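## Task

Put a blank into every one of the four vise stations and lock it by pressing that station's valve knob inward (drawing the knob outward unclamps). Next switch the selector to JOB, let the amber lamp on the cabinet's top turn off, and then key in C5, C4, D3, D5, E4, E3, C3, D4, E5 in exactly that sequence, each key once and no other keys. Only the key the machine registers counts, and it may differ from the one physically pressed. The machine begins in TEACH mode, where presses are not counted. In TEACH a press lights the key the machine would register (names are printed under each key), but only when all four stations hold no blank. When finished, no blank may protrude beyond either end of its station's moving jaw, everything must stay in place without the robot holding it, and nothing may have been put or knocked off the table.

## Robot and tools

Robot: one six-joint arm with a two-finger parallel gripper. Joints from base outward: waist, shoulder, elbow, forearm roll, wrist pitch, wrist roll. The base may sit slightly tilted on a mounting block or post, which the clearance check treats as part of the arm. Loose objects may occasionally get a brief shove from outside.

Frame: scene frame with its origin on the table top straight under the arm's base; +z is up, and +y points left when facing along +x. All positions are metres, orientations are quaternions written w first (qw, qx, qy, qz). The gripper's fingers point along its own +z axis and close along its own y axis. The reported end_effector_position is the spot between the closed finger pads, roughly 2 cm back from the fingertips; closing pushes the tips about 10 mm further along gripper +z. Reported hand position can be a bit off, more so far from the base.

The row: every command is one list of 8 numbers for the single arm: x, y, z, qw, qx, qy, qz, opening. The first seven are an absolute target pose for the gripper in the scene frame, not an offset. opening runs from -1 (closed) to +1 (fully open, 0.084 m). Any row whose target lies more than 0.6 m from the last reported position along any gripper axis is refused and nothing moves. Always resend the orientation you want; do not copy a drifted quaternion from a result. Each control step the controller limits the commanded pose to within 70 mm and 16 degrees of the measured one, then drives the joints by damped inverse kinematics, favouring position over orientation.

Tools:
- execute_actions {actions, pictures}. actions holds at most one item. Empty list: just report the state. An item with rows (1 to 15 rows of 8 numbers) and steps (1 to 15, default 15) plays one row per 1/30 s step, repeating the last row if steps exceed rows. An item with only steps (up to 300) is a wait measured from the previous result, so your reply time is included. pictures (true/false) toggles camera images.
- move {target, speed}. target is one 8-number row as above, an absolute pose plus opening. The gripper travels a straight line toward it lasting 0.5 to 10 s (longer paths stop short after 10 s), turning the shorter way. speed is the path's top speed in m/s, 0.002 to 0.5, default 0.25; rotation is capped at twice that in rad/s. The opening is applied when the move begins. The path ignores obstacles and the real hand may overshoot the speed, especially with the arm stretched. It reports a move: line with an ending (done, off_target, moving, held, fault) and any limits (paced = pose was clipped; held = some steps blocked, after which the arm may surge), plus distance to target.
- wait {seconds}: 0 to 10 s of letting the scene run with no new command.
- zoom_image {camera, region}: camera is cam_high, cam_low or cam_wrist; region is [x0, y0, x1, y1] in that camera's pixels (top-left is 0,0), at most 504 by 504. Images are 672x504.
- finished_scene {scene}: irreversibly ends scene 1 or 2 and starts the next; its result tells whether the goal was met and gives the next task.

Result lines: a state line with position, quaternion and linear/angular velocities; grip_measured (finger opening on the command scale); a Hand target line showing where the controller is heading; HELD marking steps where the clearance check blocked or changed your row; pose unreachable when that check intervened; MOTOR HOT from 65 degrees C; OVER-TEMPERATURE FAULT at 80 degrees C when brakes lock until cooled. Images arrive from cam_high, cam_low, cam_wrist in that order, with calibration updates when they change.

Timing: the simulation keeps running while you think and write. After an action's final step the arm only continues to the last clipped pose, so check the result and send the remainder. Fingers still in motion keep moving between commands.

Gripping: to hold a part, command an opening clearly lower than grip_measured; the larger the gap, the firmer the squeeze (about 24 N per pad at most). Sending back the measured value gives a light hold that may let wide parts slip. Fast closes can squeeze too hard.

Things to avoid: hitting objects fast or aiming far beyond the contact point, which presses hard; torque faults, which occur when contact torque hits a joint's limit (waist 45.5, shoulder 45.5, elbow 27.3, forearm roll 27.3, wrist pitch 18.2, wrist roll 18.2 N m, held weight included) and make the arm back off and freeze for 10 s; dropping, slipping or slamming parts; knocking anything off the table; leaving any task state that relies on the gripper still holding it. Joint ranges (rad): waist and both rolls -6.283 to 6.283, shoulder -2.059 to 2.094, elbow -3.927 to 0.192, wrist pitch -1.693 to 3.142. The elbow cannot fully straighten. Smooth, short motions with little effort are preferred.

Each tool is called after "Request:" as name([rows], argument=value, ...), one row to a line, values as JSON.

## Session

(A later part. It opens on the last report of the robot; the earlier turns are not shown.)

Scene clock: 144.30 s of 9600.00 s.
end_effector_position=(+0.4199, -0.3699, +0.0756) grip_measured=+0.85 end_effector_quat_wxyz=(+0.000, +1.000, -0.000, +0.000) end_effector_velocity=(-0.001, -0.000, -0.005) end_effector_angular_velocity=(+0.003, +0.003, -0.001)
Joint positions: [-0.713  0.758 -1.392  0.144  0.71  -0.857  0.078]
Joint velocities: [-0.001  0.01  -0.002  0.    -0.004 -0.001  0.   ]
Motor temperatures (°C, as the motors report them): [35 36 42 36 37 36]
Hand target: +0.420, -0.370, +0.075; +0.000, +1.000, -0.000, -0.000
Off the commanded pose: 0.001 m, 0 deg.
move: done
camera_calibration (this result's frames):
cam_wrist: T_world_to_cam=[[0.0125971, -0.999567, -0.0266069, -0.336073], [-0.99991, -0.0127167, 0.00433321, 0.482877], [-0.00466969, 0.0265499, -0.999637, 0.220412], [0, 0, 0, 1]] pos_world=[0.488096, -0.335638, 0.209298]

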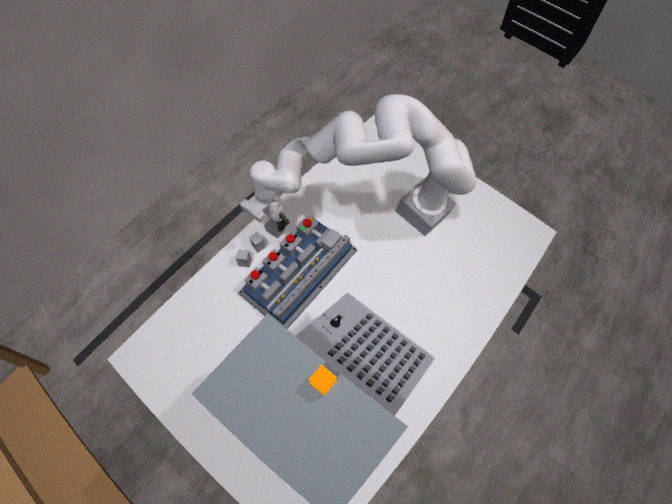

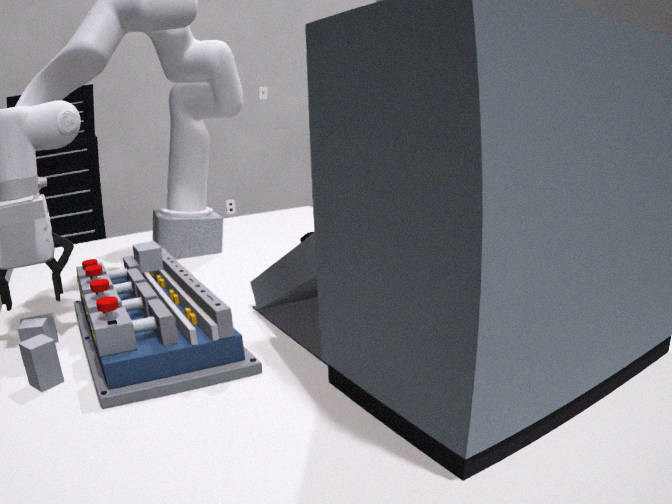

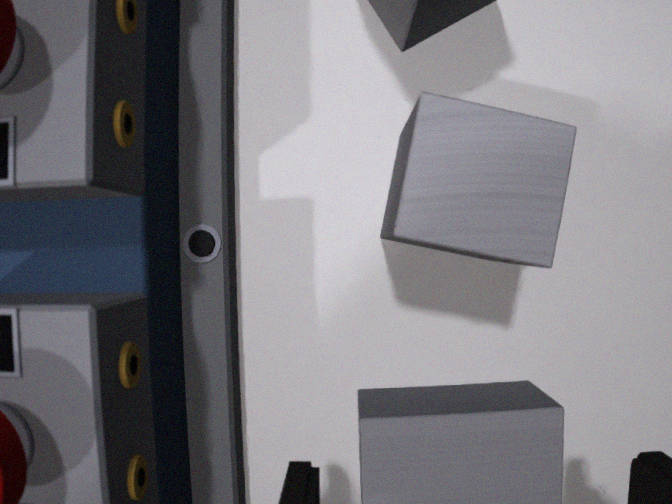

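Request:
move(target=[0.422,-0.371,0.035,0,1,0,0,0.85], speed=0.05)

Request:
move(target=[0.422,-0.371,0.035,0,1,0,0,0.05], speed=0.05)

Request:
move(target=[0.422,-0.371,0.19,0,1,0,0,0.05], speed=0.15)

Request:
move(target=[0.4405,-0.169,0.19,0,0.707,-0.707,0,0.05], speed=0.15)

Request:
move(target=[0.4405,-0.169,0.13,0,0.707,-0.707,0,0.05], speed=0.08)

Scene clock: 147.37 s of 9600.00 s.
end_effector_position=(+0.4221, -0.3711, +0.0356) grip_measured=+0.85 end_effector_quat_wxyz=(+0.000, +1.000, -0.000, +0.000) end_effector_velocity=(+0.000, -0.000, -0.002) end_effector_angular_velocity=(+0.001, +0.000, +0.001)
Joint positions: [-0.703  0.854 -1.423  0.157  0.645 -0.864  0.078]
Joint velocities: [ 0.001  0.005 -0.003  0.001 -0.001 -0.001  0.   ]
Motor temperatures (°C, as the motors report them): [35 36 42 36 37 36]
Hand target: +0.422, -0.371, +0.035; +0.000, +1.000, -0.000, -0.000
Off the commanded pose: 0.001 m, 0 deg.
move: done
camera_calibration (this result's frames):
cam_wrist: T_world_to_cam=[[0.0125859, -0.999563, -0.0267299, -0.338371], [-0.999909, -0.0127091, 0.00444294, 0.485171], [-0.00478071, 0.0266715, -0.999633, 0.180503], [0, 0, 0, 1]] pos_world=[0.490249, -0.336872, 0.169237]

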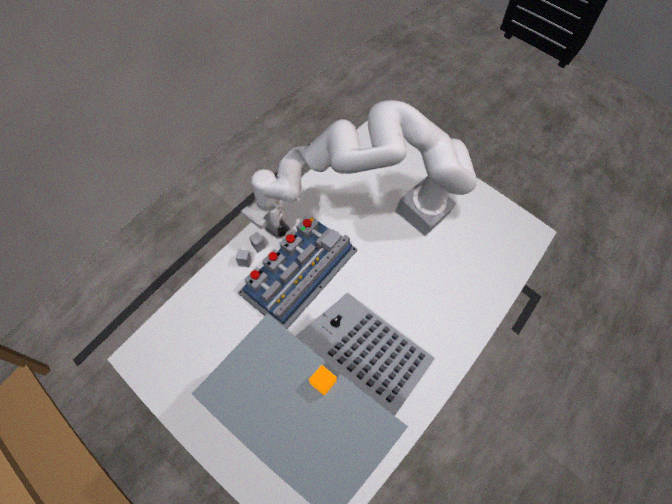

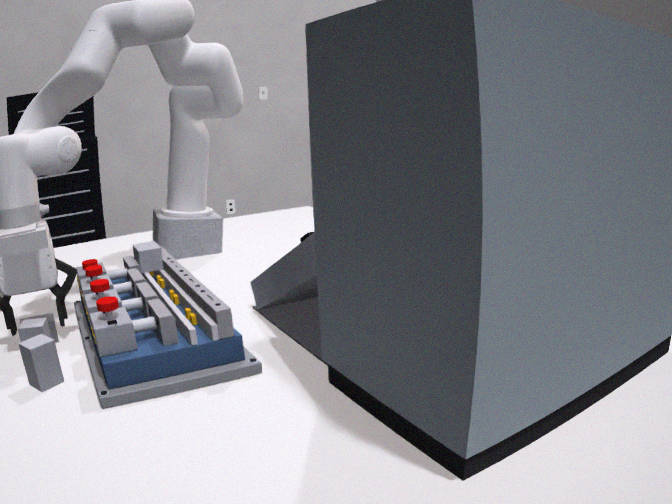

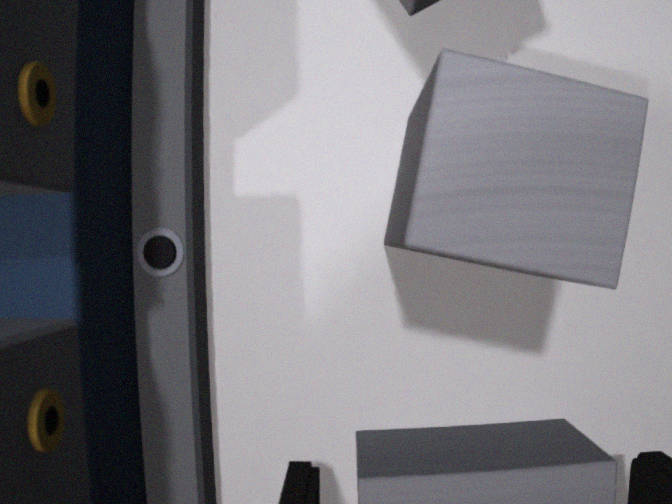

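Scene clock: 148.07 s of 9600.00 s.
end_effector_position=(+0.4223, -0.3712, +0.0355) grip_measured=+0.39 end_effector_quat_wxyz=(+0.000, +1.000, +0.000, +0.000) end_effector_velocity=(+0.000, -0.000, -0.000) end_effector_angular_velocity=(-0.000, -0.000, +0.000)
Joint positions: [-0.703  0.854 -1.424  0.157  0.645 -0.864  0.06 ]
Joint velocities: [ 0.     0.     0.     0.    -0.001 -0.     0.   ]
Motor temperatures (°C, as the motors report them): [35 37 42 36 37 36]
Hand target: +0.422, -0.371, +0.035; +0.000, +1.000, -0.000, -0.000
Off the commanded pose: 0.001 m, 0 deg.
move: done
camera_calibration (this result's frames):
cam_wrist: T_world_to_cam=[[0.012698, -0.999565, -0.0266043, -0.338543], [-0.999909, -0.0128122, 0.00412618, 0.485348], [-0.00446525, 0.0265495, -0.999638, 0.180247], [0, 0, 0, 1]] pos_world=[0.490408, -0.336962, 0.169172]

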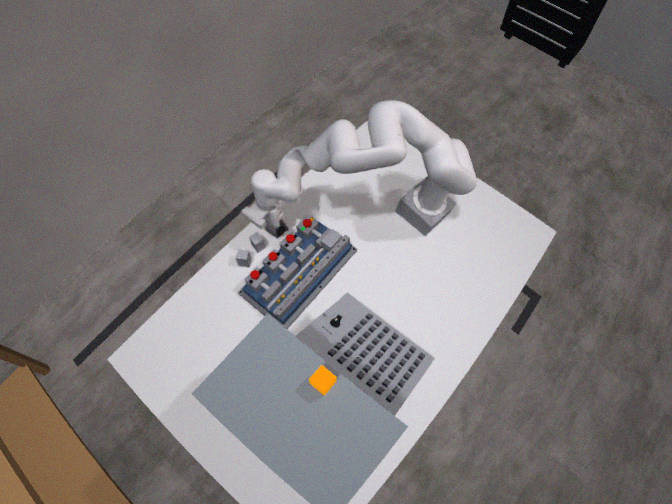

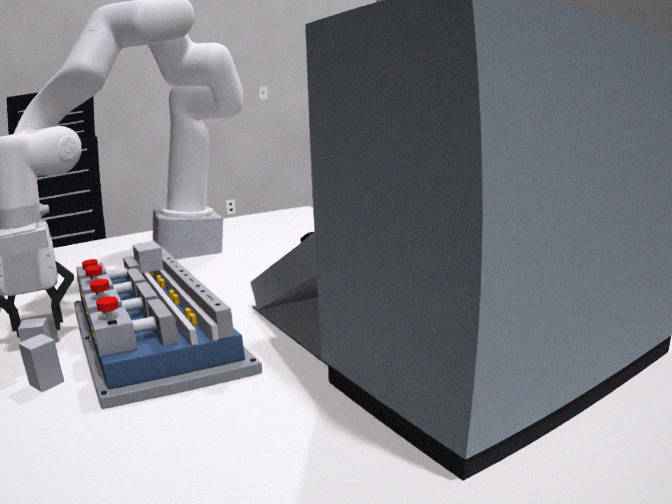

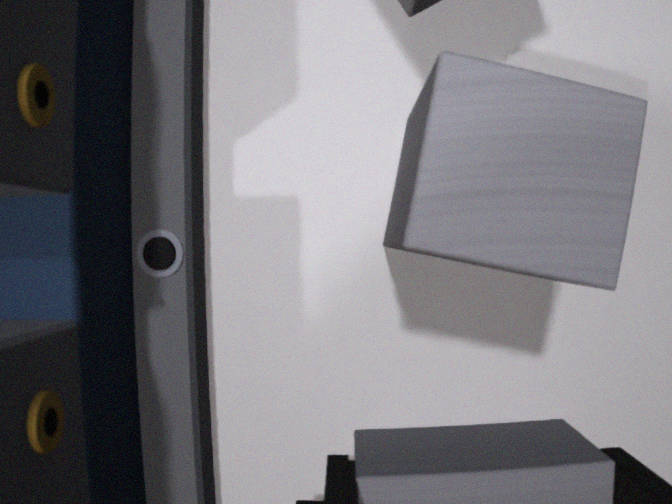

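Scene clock: 149.57 s of 9600.00 s.
end_effector_position=(+0.4220, -0.3709, +0.1888) grip_measured=+0.39 end_effector_quat_wxyz=(-0.001, +1.000, +0.000, -0.000) end_effector_velocity=(+0.003, -0.002, +0.009) end_effector_angular_velocity=(-0.009, -0.009, +0.002)
Joint positions: [-0.736  0.566 -1.443  0.113  0.955 -0.837  0.06 ]
Joint velocities: [-0.001 -0.009 -0.01  -0.001  0.007 -0.     0.   ]
Motor temperatures (°C, as the motors report them): [35 37 42 36 37 36]
Hand target: +0.422, -0.371, +0.190; -0.000, +1.000, +0.000, +0.000
Off the commanded pose: 0.001 m, 0 deg.
move: done
camera_calibration (this result's frames):
cam_wrist: T_world_to_cam=[[0.0128197, -0.999507, -0.0286489, -0.333797], [-0.9999, -0.0129835, 0.00553732, 0.48414], [-0.00590656, 0.0285751, -0.999574, 0.334835], [0, 0, 0, 1]] pos_world=[0.490349, -0.336915, 0.322449]

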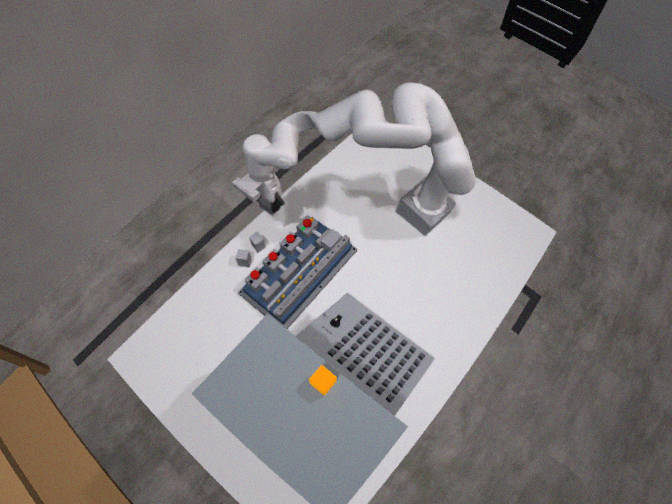

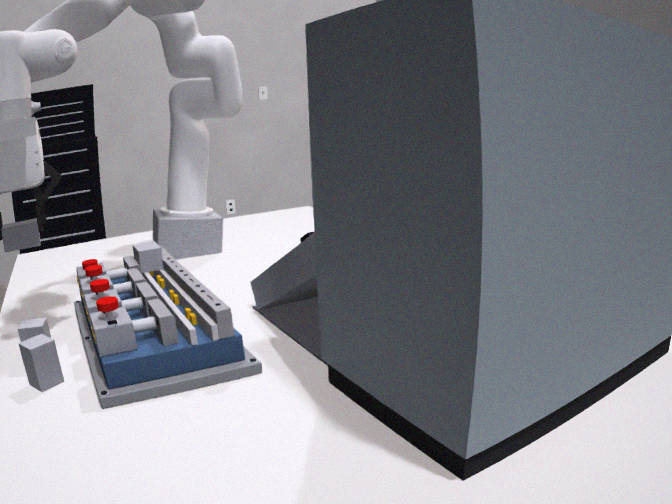

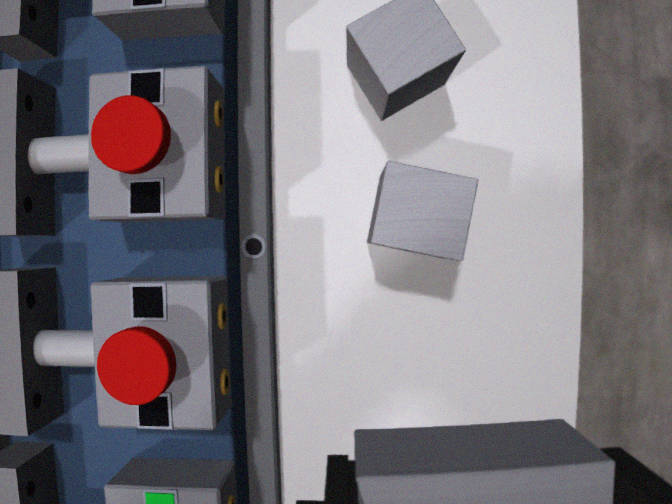

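Scene clock: 155.20 s of 9600.00 s.
end_effector_position=(+0.4407, -0.1695, +0.1902) grip_measured=+0.39 end_effector_quat_wxyz=(+0.000, +0.707, -0.707, -0.000) end_effector_velocity=(+0.000, +0.001, +0.000) end_effector_angular_velocity=(-0.002, -0.000, -0.013)
Joint positions: [-0.401  0.221 -0.995  0.152  0.819  1.031  0.06 ]
Joint velocities: [ 0.004 -0.002  0.002 -0.002 -0.002  0.018  0.   ]
Motor temperatures (°C, as the motors report them): [35 37 43 36 37 36]
Hand target: +0.441, -0.169, +0.190; +0.000, +0.707, -0.707, -0.000
Off the commanded pose: 0.001 m, 0 deg.
move: done
camera_calibration (this result's frames):
cam_wrist: T_world_to_cam=[[-0.999553, -0.0136986, -0.026573, 0.480174], [-0.0138218, 0.999895, 0.00445799, 0.242715], [0.0265092, 0.00482328, -0.999637, 0.312265], [0, 0, 0, 1]] pos_world=[0.475036, -0.237617, 0.323829]

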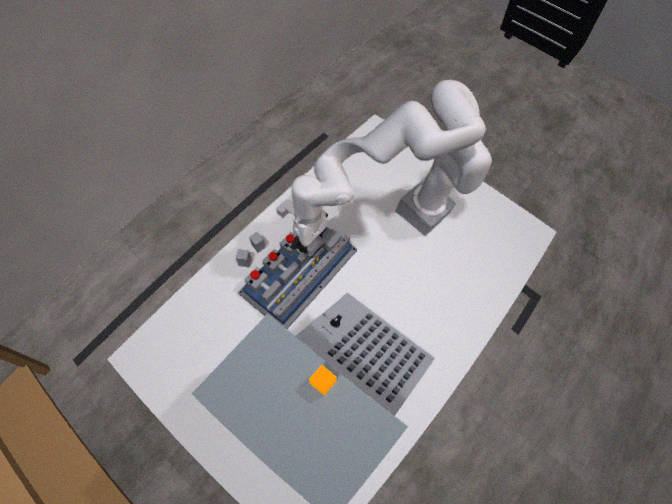

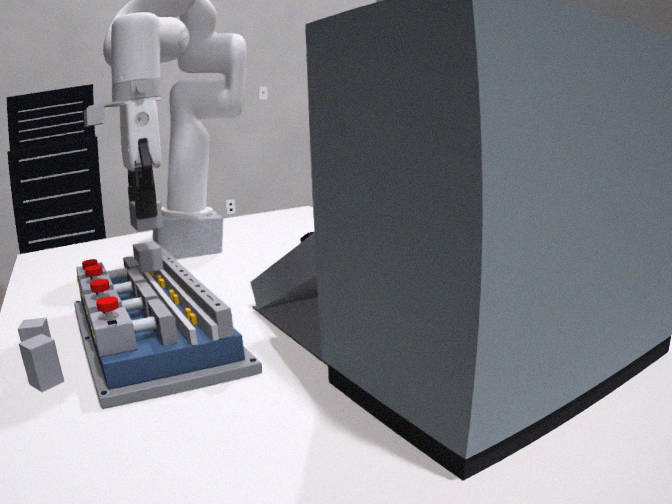

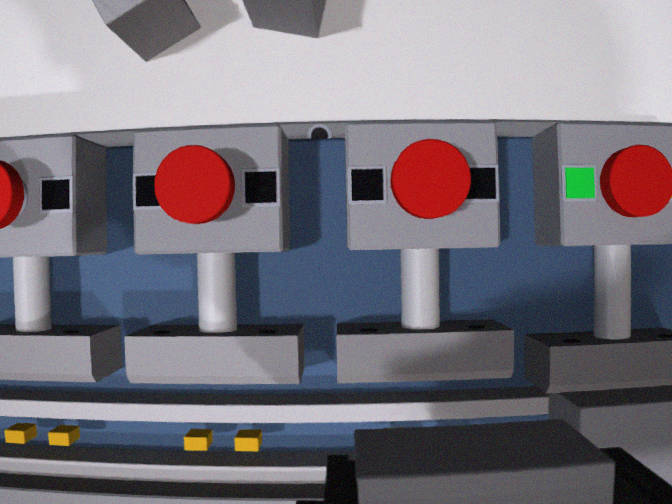

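Scene clock: 156.37 s of 9600.00 s.
end_effector_position=(+0.4406, -0.1691, +0.1307) grip_measured=+0.39 end_effector_quat_wxyz=(+0.000, +0.707, -0.707, +0.000) end_effector_velocity=(-0.001, +0.000, -0.004) end_effector_angular_velocity=(+0.001, +0.003, -0.001)
Joint positions: [-0.38   0.34  -0.957  0.182  0.662  1.013  0.06 ]
Joint velocities: [ 0.001  0.007  0.003  0.002 -0.007 -0.001 -0.   ]
Motor temperatures (°C, as the motors report them): [35 37 43 36 37 36]
Hand target: +0.440, -0.169, +0.130; +0.000, +0.707, -0.707, +0.000
Off the commanded pose: 0.001 m, 0 deg.
move: done
camera_calibration (this result's frames):
cam_wrist: T_world_to_cam=[[-0.999534, -0.0125234, -0.0278523, 0.478818], [-0.0126453, 0.999911, 0.00420326, 0.242102], [0.0277972, 0.0045535, -0.999603, 0.252201], [0, 0, 0, 1]] pos_world=[0.474646, -0.237233, 0.264419]

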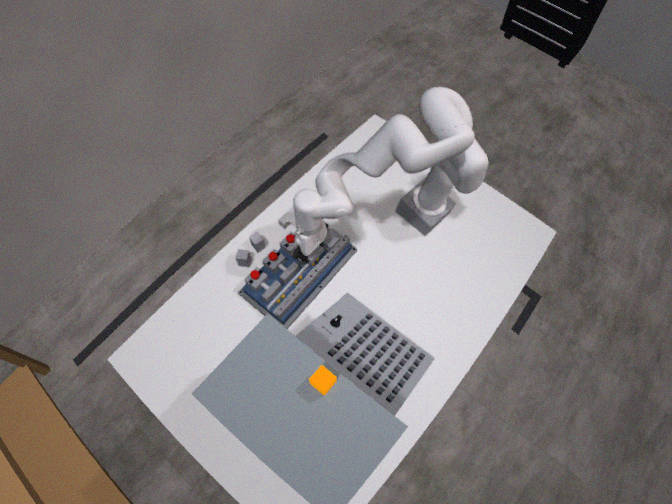

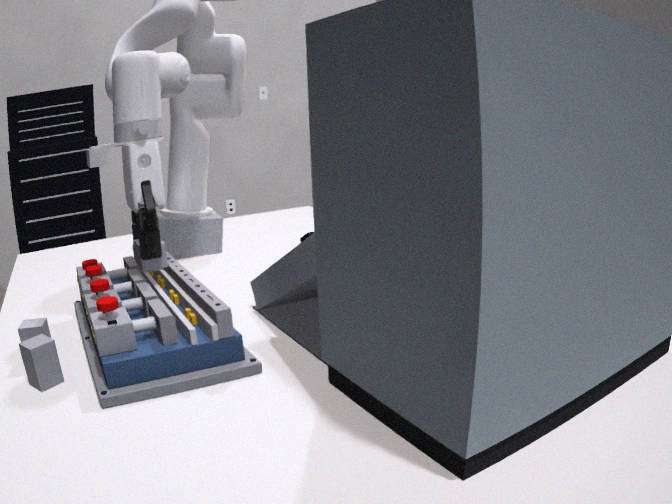

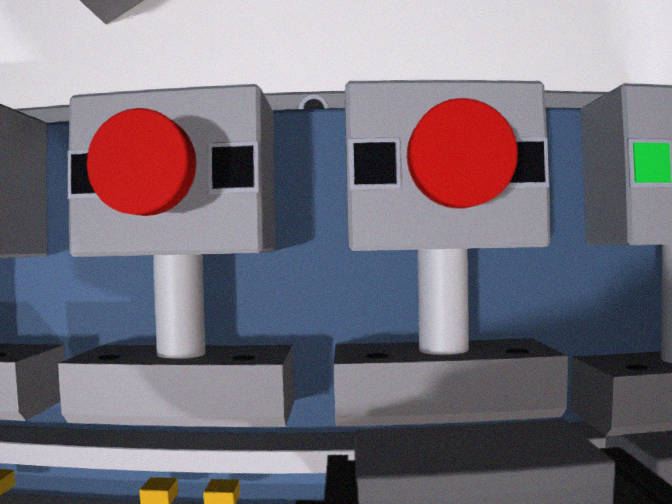

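Request:
move(target=[0.4405,-0.169,0.107,0,0.707,-0.707,0,0.05], speed=0.015)

Request:
move(target=[0.4405,-0.169,0.107,0,0.707,-0.707,0,0.6], speed=0.05)

Request:
move(target=[0.4405,-0.169,0.165,0,0.707,-0.707,0,0.6], speed=0.1)

Request:
move(target=[0.442,-0.265,0.165,0,0.707,-0.707,0,-1], speed=0.15)

Request:
move(target=[0.442,-0.265,0.128,0,0.707,-0.707,0,-1], speed=0.08)

Request:
move(target=[0.442,-0.265,0.115,0,0.707,-0.707,0,-1], speed=0.015)

Request:
move(target=[0.442,-0.265,0.18,0,0.707,-0.707,0,-1], speed=0.1)

Request:
move(target=[0.535,-0.31,0.2,0,0.707,-0.707,0,0.3], speed=0.2)

Scene clock: 161.80 s of 9600.00 s.
end_effector_position=(+0.4396, -0.1686, +0.1065) grip_measured=+0.37 end_effector_quat_wxyz=(+0.001, +0.707, -0.707, -0.001) end_effector_velocity=(+0.003, -0.000, +0.000) end_effector_angular_velocity=(-0.003, -0.008, +0.001)
Joint positions: [-0.371  0.395 -0.952  0.198  0.605  1.002  0.06 ]
Joint velocities: [ 0.002  0.002 -0.003  0.002 -0.008 -0.001  0.   ]
Motor temperatures (°C, as the motors report them): [35 37 43 36 37 36]
Hand target: +0.440, -0.169, +0.107; +0.000, +0.707, -0.707, +0.000
Off the commanded pose: 0.001 m, 0 deg.
After step 90, 0.67 s passed at rest.
move: done
camera_calibration (this result's frames):
cam_wrist: T_world_to_cam=[[-0.999615, -0.0126108, -0.0247229, 0.476834], [-0.0127611, 0.999901, 0.00593122, 0.241528], [0.0246456, 0.00624443, -0.999677, 0.229698], [0, 0, 0, 1]] pos_world=[0.474071, -0.236925, 0.23998]

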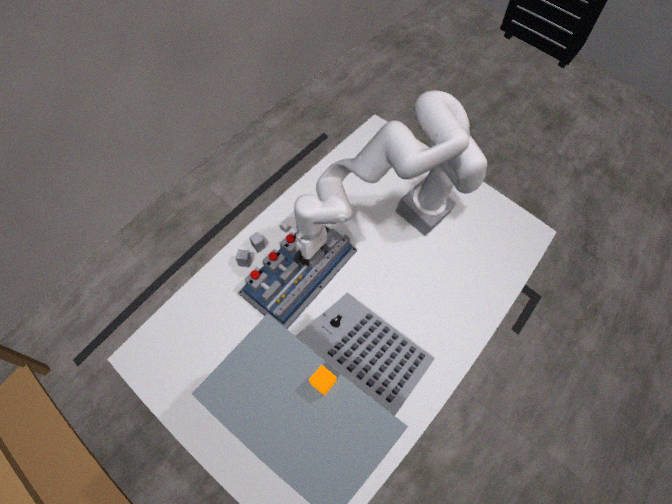

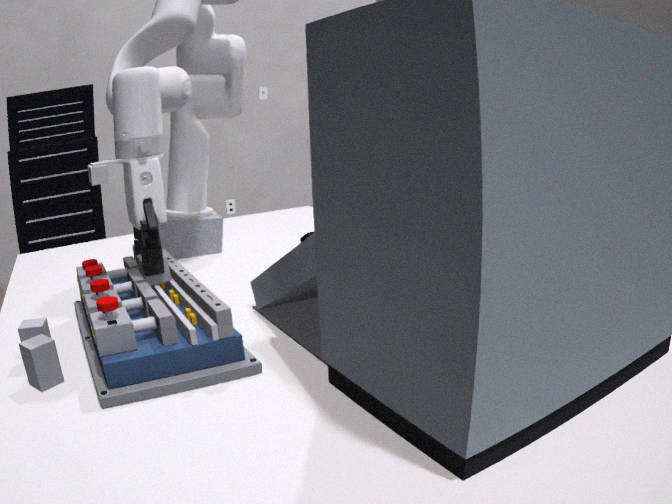

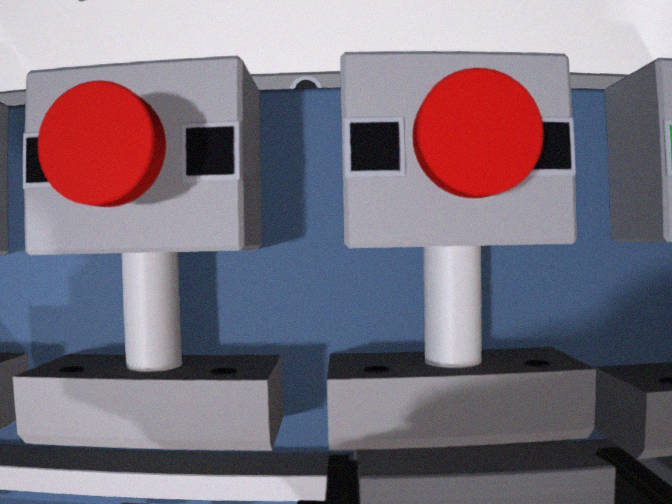

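Scene clock: 162.50 s of 9600.00 s.
end_effector_position=(+0.4405, -0.1690, +0.1070) grip_measured=+0.59 end_effector_quat_wxyz=(-0.000, +0.707, -0.707, +0.000) end_effector_velocity=(-0.000, +0.000, -0.000) end_effector_angular_velocity=(+0.001, +0.001, +0.000)
Joint positions: [-0.372  0.395 -0.954  0.199  0.604  1.001  0.069]
Joint velocities: [ 0.  0.  0.  0.  0. -0.  0.]
Motor temperatures (°C, as the motors report them): [35 37 42 36 37 36]
Hand target: +0.440, -0.169, +0.107; -0.000, +0.707, -0.707, -0.000
Off the commanded pose: 0.000 m, 0 deg.
move: done
camera_calibration (this result's frames):
cam_wrist: T_world_to_cam=[[-0.999547, -0.0125494, -0.0273381, 0.478057], [-0.0126845, 0.999908, 0.00477595, 0.242106], [0.0272756, 0.00512056, -0.999615, 0.228886], [0, 0, 0, 1]] pos_world=[0.474669, -0.237256, 0.240711]

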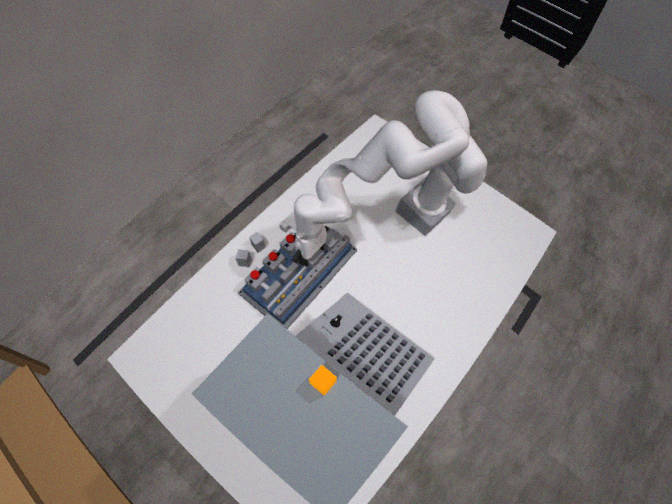

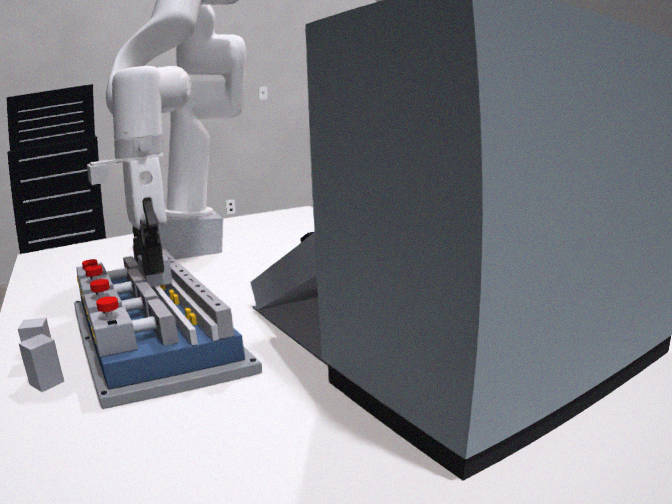

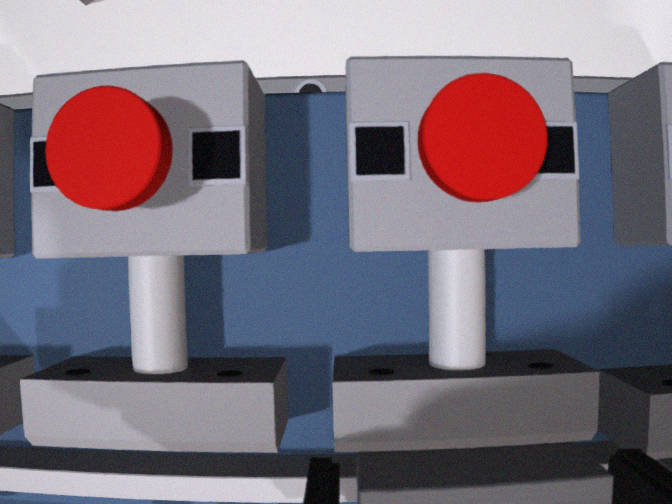

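Scene clock: 163.50 s of 9600.00 s.
end_effector_position=(+0.4404, -0.1689, +0.1642) grip_measured=+0.59 end_effector_quat_wxyz=(+0.000, +0.707, -0.707, -0.000) end_effector_velocity=(+0.001, -0.000, +0.005) end_effector_angular_velocity=(-0.001, -0.002, +0.001)
Joint positions: [-0.392  0.269 -0.973  0.164  0.75   1.025  0.069]
Joint velocities: [-0.001 -0.007 -0.005 -0.002  0.01   0.001  0.   ]
Motor temperatures (°C, as the motors report them): [35 37 42 36 37 36]
Hand target: +0.441, -0.169, +0.165; -0.000, +0.707, -0.707, -0.000
Off the commanded pose: 0.001 m, 0 deg.
move: done
camera_calibration (this result's frames):
cam_wrist: T_world_to_cam=[[-0.999566, -0.0126486, -0.0266143, 0.479401], [-0.0127975, 0.999903, 0.00542967, 0.241639], [0.026543, 0.00576791, -0.999631, 0.286486], [0, 0, 0, 1]] pos_world=[0.474681, -0.237205, 0.297828]

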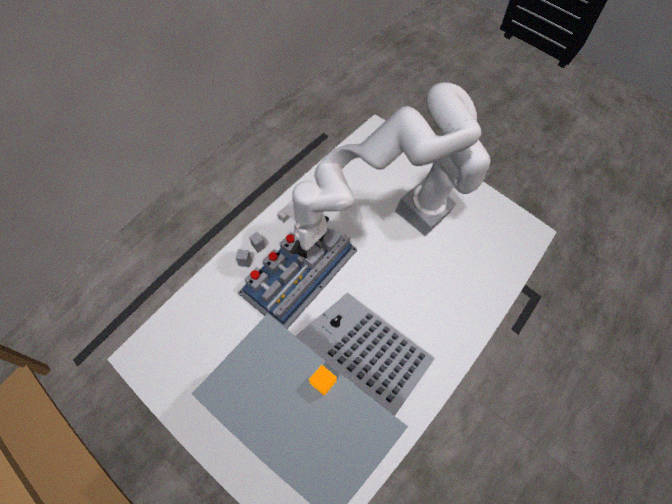

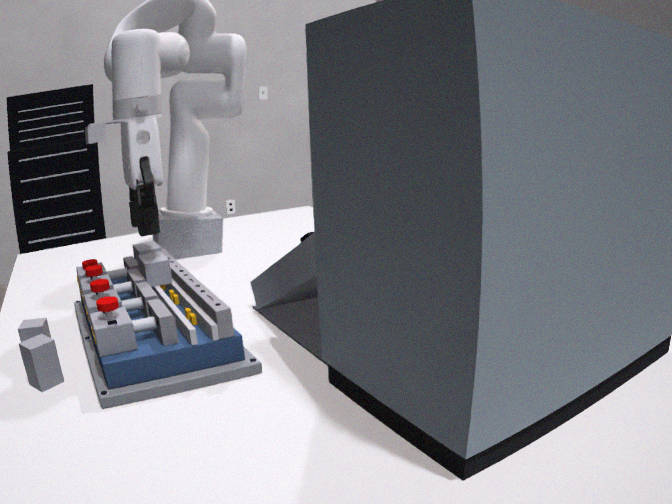

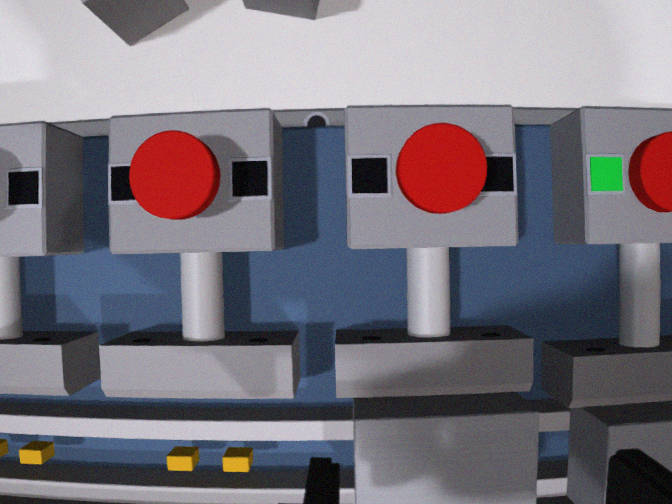

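Scene clock: 164.67 s of 9600.00 s.
end_effector_position=(+0.4419, -0.2645, +0.1650) grip_measured=-1.00 end_effector_quat_wxyz=(-0.000, +0.707, -0.707, +0.000) end_effector_velocity=(+0.000, -0.003, +0.000) end_effector_angular_velocity=(-0.000, -0.001, -0.000)
Joint positions: [-0.557  0.425 -1.177  0.144  0.813  0.88   0.   ]
Joint velocities: [-0.004  0.006 -0.008 -0.     0.002 -0.004  0.   ]
Motor temperatures (°C, as the motors report them): [35 37 42 36 37 36]
Hand target: +0.442, -0.265, +0.165; -0.000, +0.707, -0.707, +0.000
Off the commanded pose: 0.001 m, 0 deg.
move: done
camera_calibration (this result's frames):
cam_wrist: T_world_to_cam=[[-0.999533, -0.0129536, -0.0276605, 0.479776], [-0.013098, 0.999901, 0.00504483, 0.33739], [0.0275924, 0.00540477, -0.999605, 0.287182], [0, 0, 0, 1]] pos_world=[0.476047, -0.332695, 0.298637]

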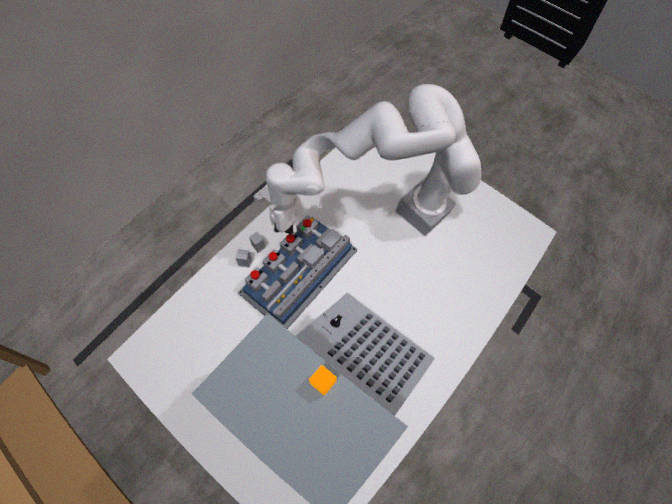

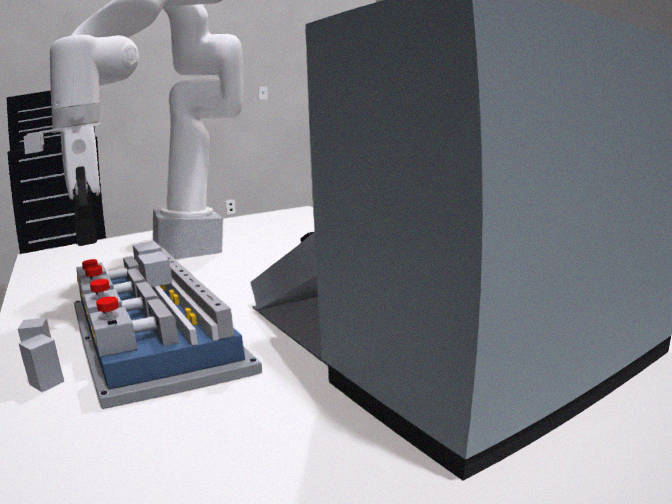

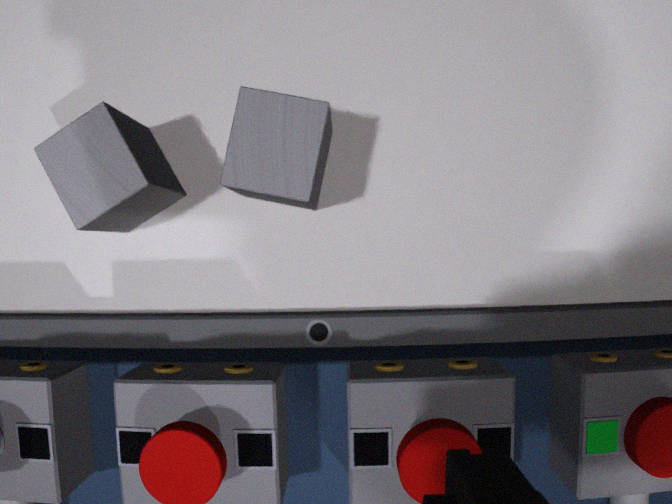

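Scene clock: 165.53 s of 9600.00 s.
end_effector_position=(+0.4421, -0.2651, +0.1286) grip_measured=-1.00 end_effector_quat_wxyz=(+0.000, +0.707, -0.707, +0.000) end_effector_velocity=(-0.001, +0.000, -0.004) end_effector_angular_velocity=(+0.001, +0.002, -0.000)
Joint positions: [-0.548  0.495 -1.162  0.157  0.728  0.871  0.   ]
Joint velocities: [ 0.001  0.006  0.002  0.001 -0.006 -0.001  0.   ]
Motor temperatures (°C, as the motors report them): [35 37 42 36 37 36]
Hand target: +0.442, -0.265, +0.128; +0.000, +0.707, -0.707, +0.000
Off the commanded pose: 0.001 m, 0 deg.
move: done
camera_calibration (this result's frames):
cam_wrist: T_world_to_cam=[[-0.999534, -0.0125878, -0.0278006, 0.479079], [-0.012711, 0.99991, 0.00425845, 0.33814], [0.0277445, 0.00460984, -0.999604, 0.25059], [0, 0, 0, 1]] pos_world=[0.476201, -0.333234, 0.262369]

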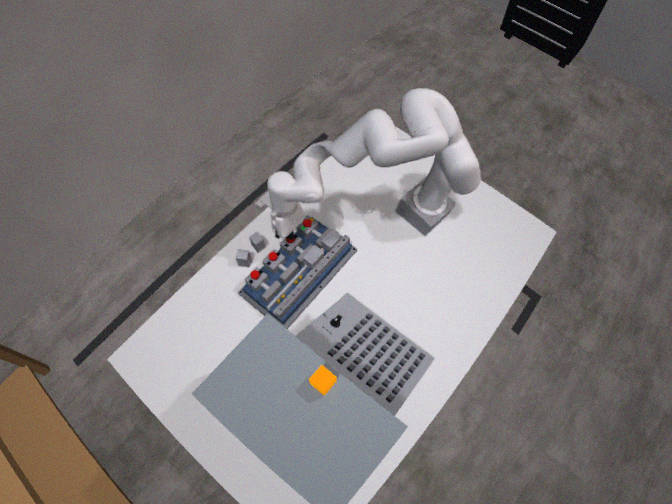

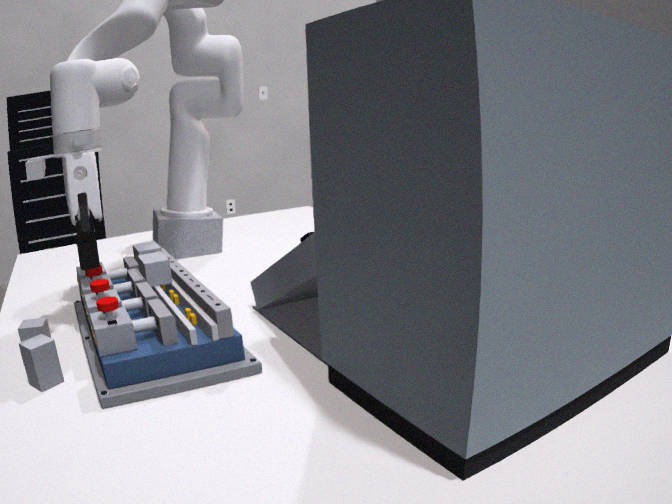

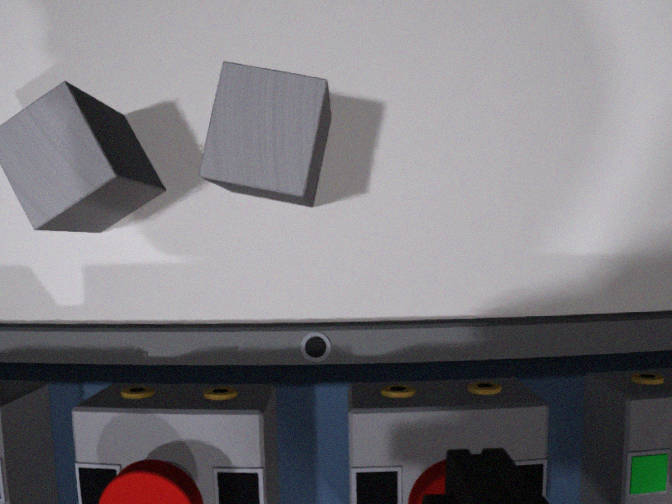

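Scene clock: 166.67 s of 9600.00 s.
end_effector_position=(+0.4429, -0.2655, +0.1175) grip_measured=-1.00 end_effector_quat_wxyz=(-0.000, +0.707, -0.707, +0.002) end_effector_velocity=(+0.005, -0.003, -0.002) end_effector_angular_velocity=(-0.010, -0.013, +0.002)
Joint positions: [-0.545  0.519 -1.161  0.163  0.7    0.867  0.   ]
Joint velocities: [ 0.002  0.012 -0.01   0.002 -0.018 -0.001  0.   ]
Motor temperatures (°C, as the motors report them): [35 37 42 36 37 36]
Hand target: +0.442, -0.265, +0.115; +0.000, +0.707, -0.707, +0.000
Off the commanded pose: 0.003 m, 0 deg.
move: done
camera_calibration (this result's frames):
cam_wrist: T_world_to_cam=[[-0.999465, -0.0128246, -0.0300936, 0.479715], [-0.0129199, 0.999912, 0.00297408, 0.338894], [0.0300529, 0.0033613, -0.999543, 0.238122], [0, 0, 0, 1]] pos_world=[0.47668, -0.333512, 0.251442]

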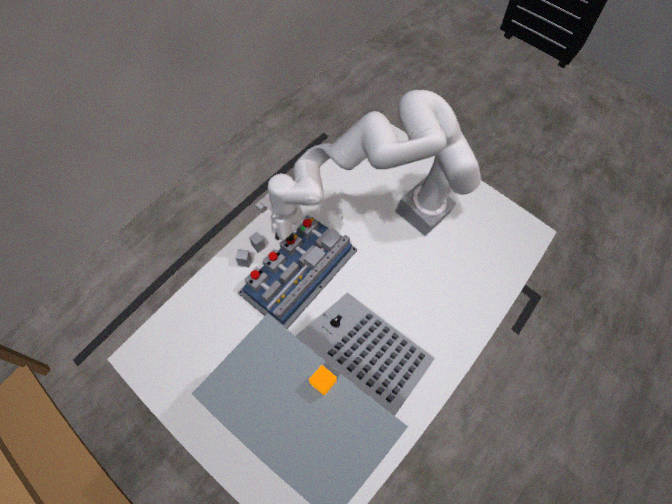

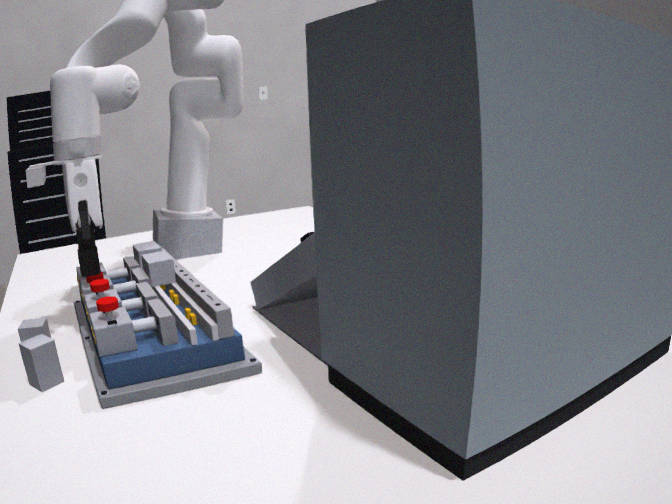

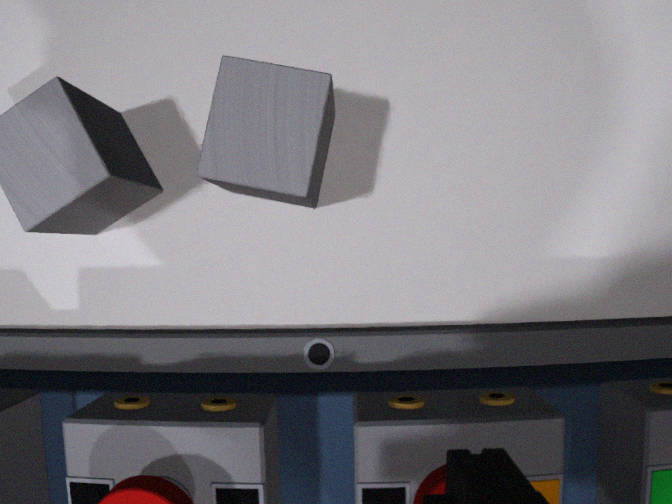

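Scene clock: 167.70 s of 9600.00 s.
end_effector_position=(+0.4419, -0.2649, +0.1791) grip_measured=-1.00 end_effector_quat_wxyz=(-0.000, +0.707, -0.707, -0.001) end_effector_velocity=(+0.001, -0.001, +0.005) end_effector_angular_velocity=(-0.002, -0.004, +0.001)
Joint positions: [-0.562  0.402 -1.189  0.138  0.85   0.883  0.   ]
Joint velocities: [-0.001 -0.007 -0.006 -0.001  0.008  0.001  0.   ]
Motor temperatures (°C, as the motors report them): [35 37 42 36 37 36]
Hand target: +0.442, -0.265, +0.180; -0.000, +0.707, -0.707, -0.000
Off the commanded pose: 0.001 m, 0 deg.
move: done
camera_calibration (this result's frames):
cam_wrist: T_world_to_cam=[[-0.999568, -0.0126545, -0.0265315, 0.480049], [-0.0128076, 0.999902, 0.00561058, 0.337519], [0.0264579, 0.00594796, -0.999632, 0.301968], [0, 0, 0, 1]] pos_world=[0.476175, -0.333208, 0.3127]

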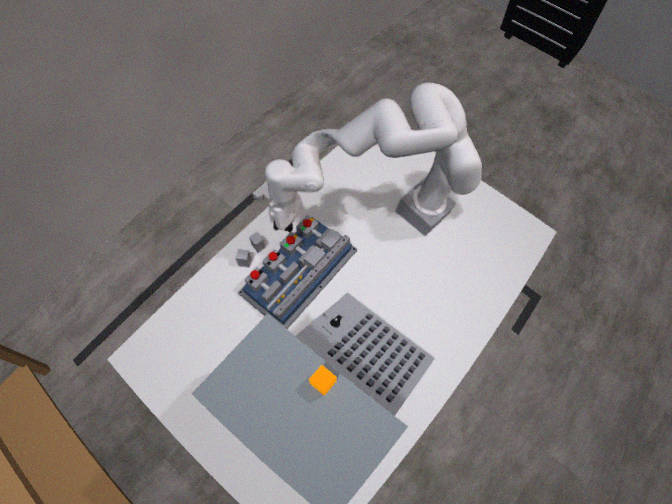

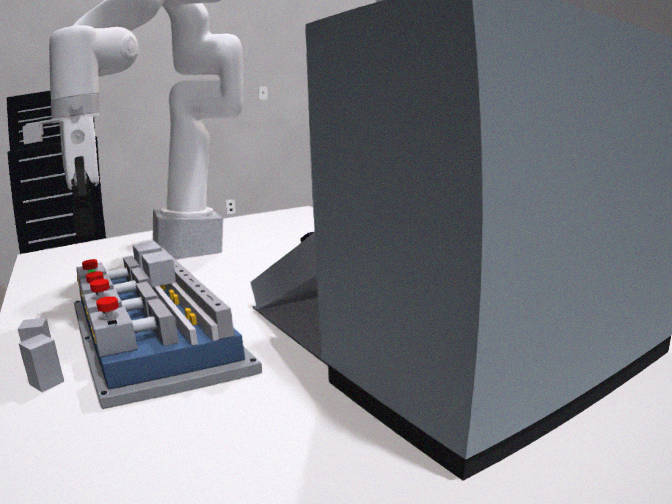

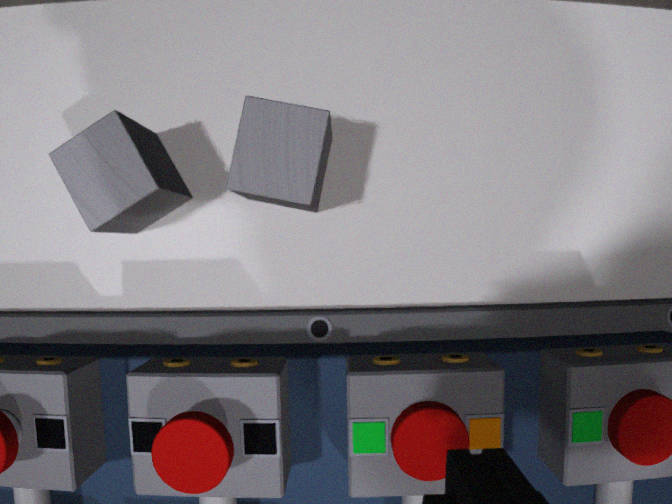

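Scene clock: 168.87 s of 9600.00 s.
end_effector_position=(+0.5349, -0.3102, +0.1999) grip_measured=+0.29 end_effector_quat_wxyz=(-0.000, +0.707, -0.707, +0.000) end_effector_velocity=(+0.002, -0.001, +0.000) end_effector_angular_velocity=(+0.003, +0.004, -0.000)
Joint positions: [-0.546  0.716 -1.747  0.118  1.088  0.935  0.056]
Joint velocities: [ 0.     0.014 -0.024 -0.001  0.015  0.002 -0.   ]
Motor temperatures (°C, as the motors report them): [35 37 42 36 37 36]
Hand target: +0.535, -0.310, +0.200; -0.000, +0.707, -0.707, -0.000
Off the commanded pose: 0.000 m, 0 deg.
move: done
camera_calibration (this result's frames):
cam_wrist: T_world_to_cam=[[-0.999528, -0.0128771, -0.0278978, 0.57312], [-0.0130118, 0.999905, 0.00465272, 0.384201], [0.0278352, 0.00501352, -0.9996, 0.319537], [0, 0, 0, 1]] pos_world=[0.568954, -0.378386, 0.33361]

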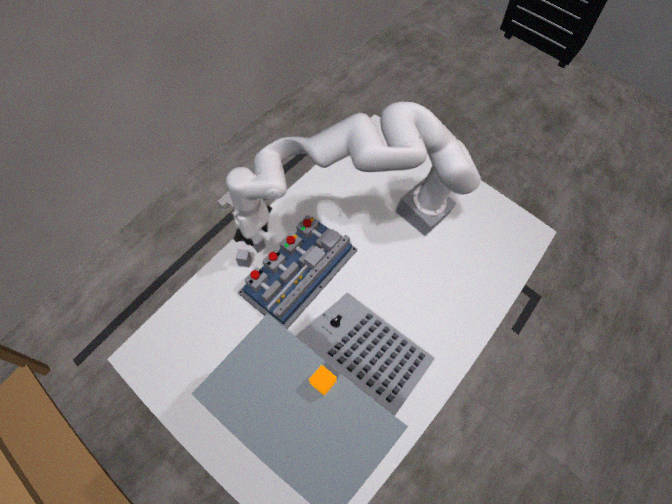

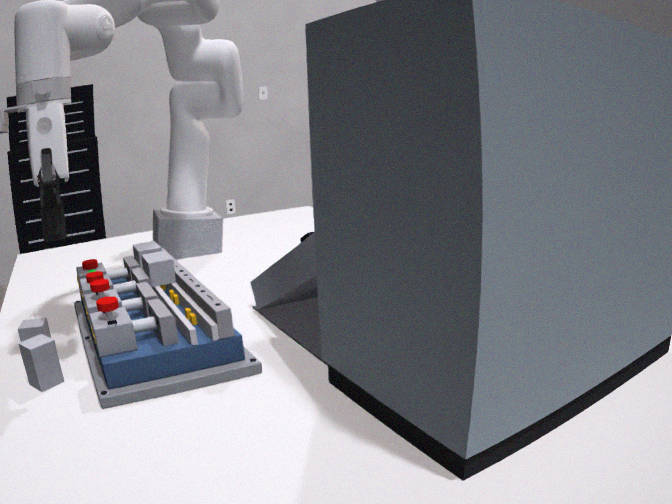

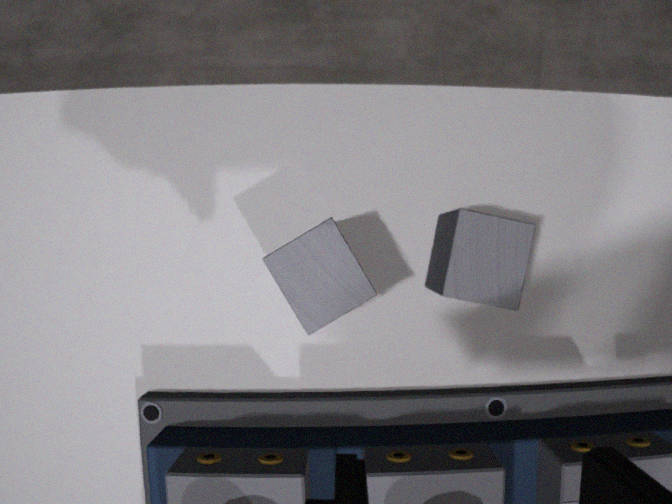

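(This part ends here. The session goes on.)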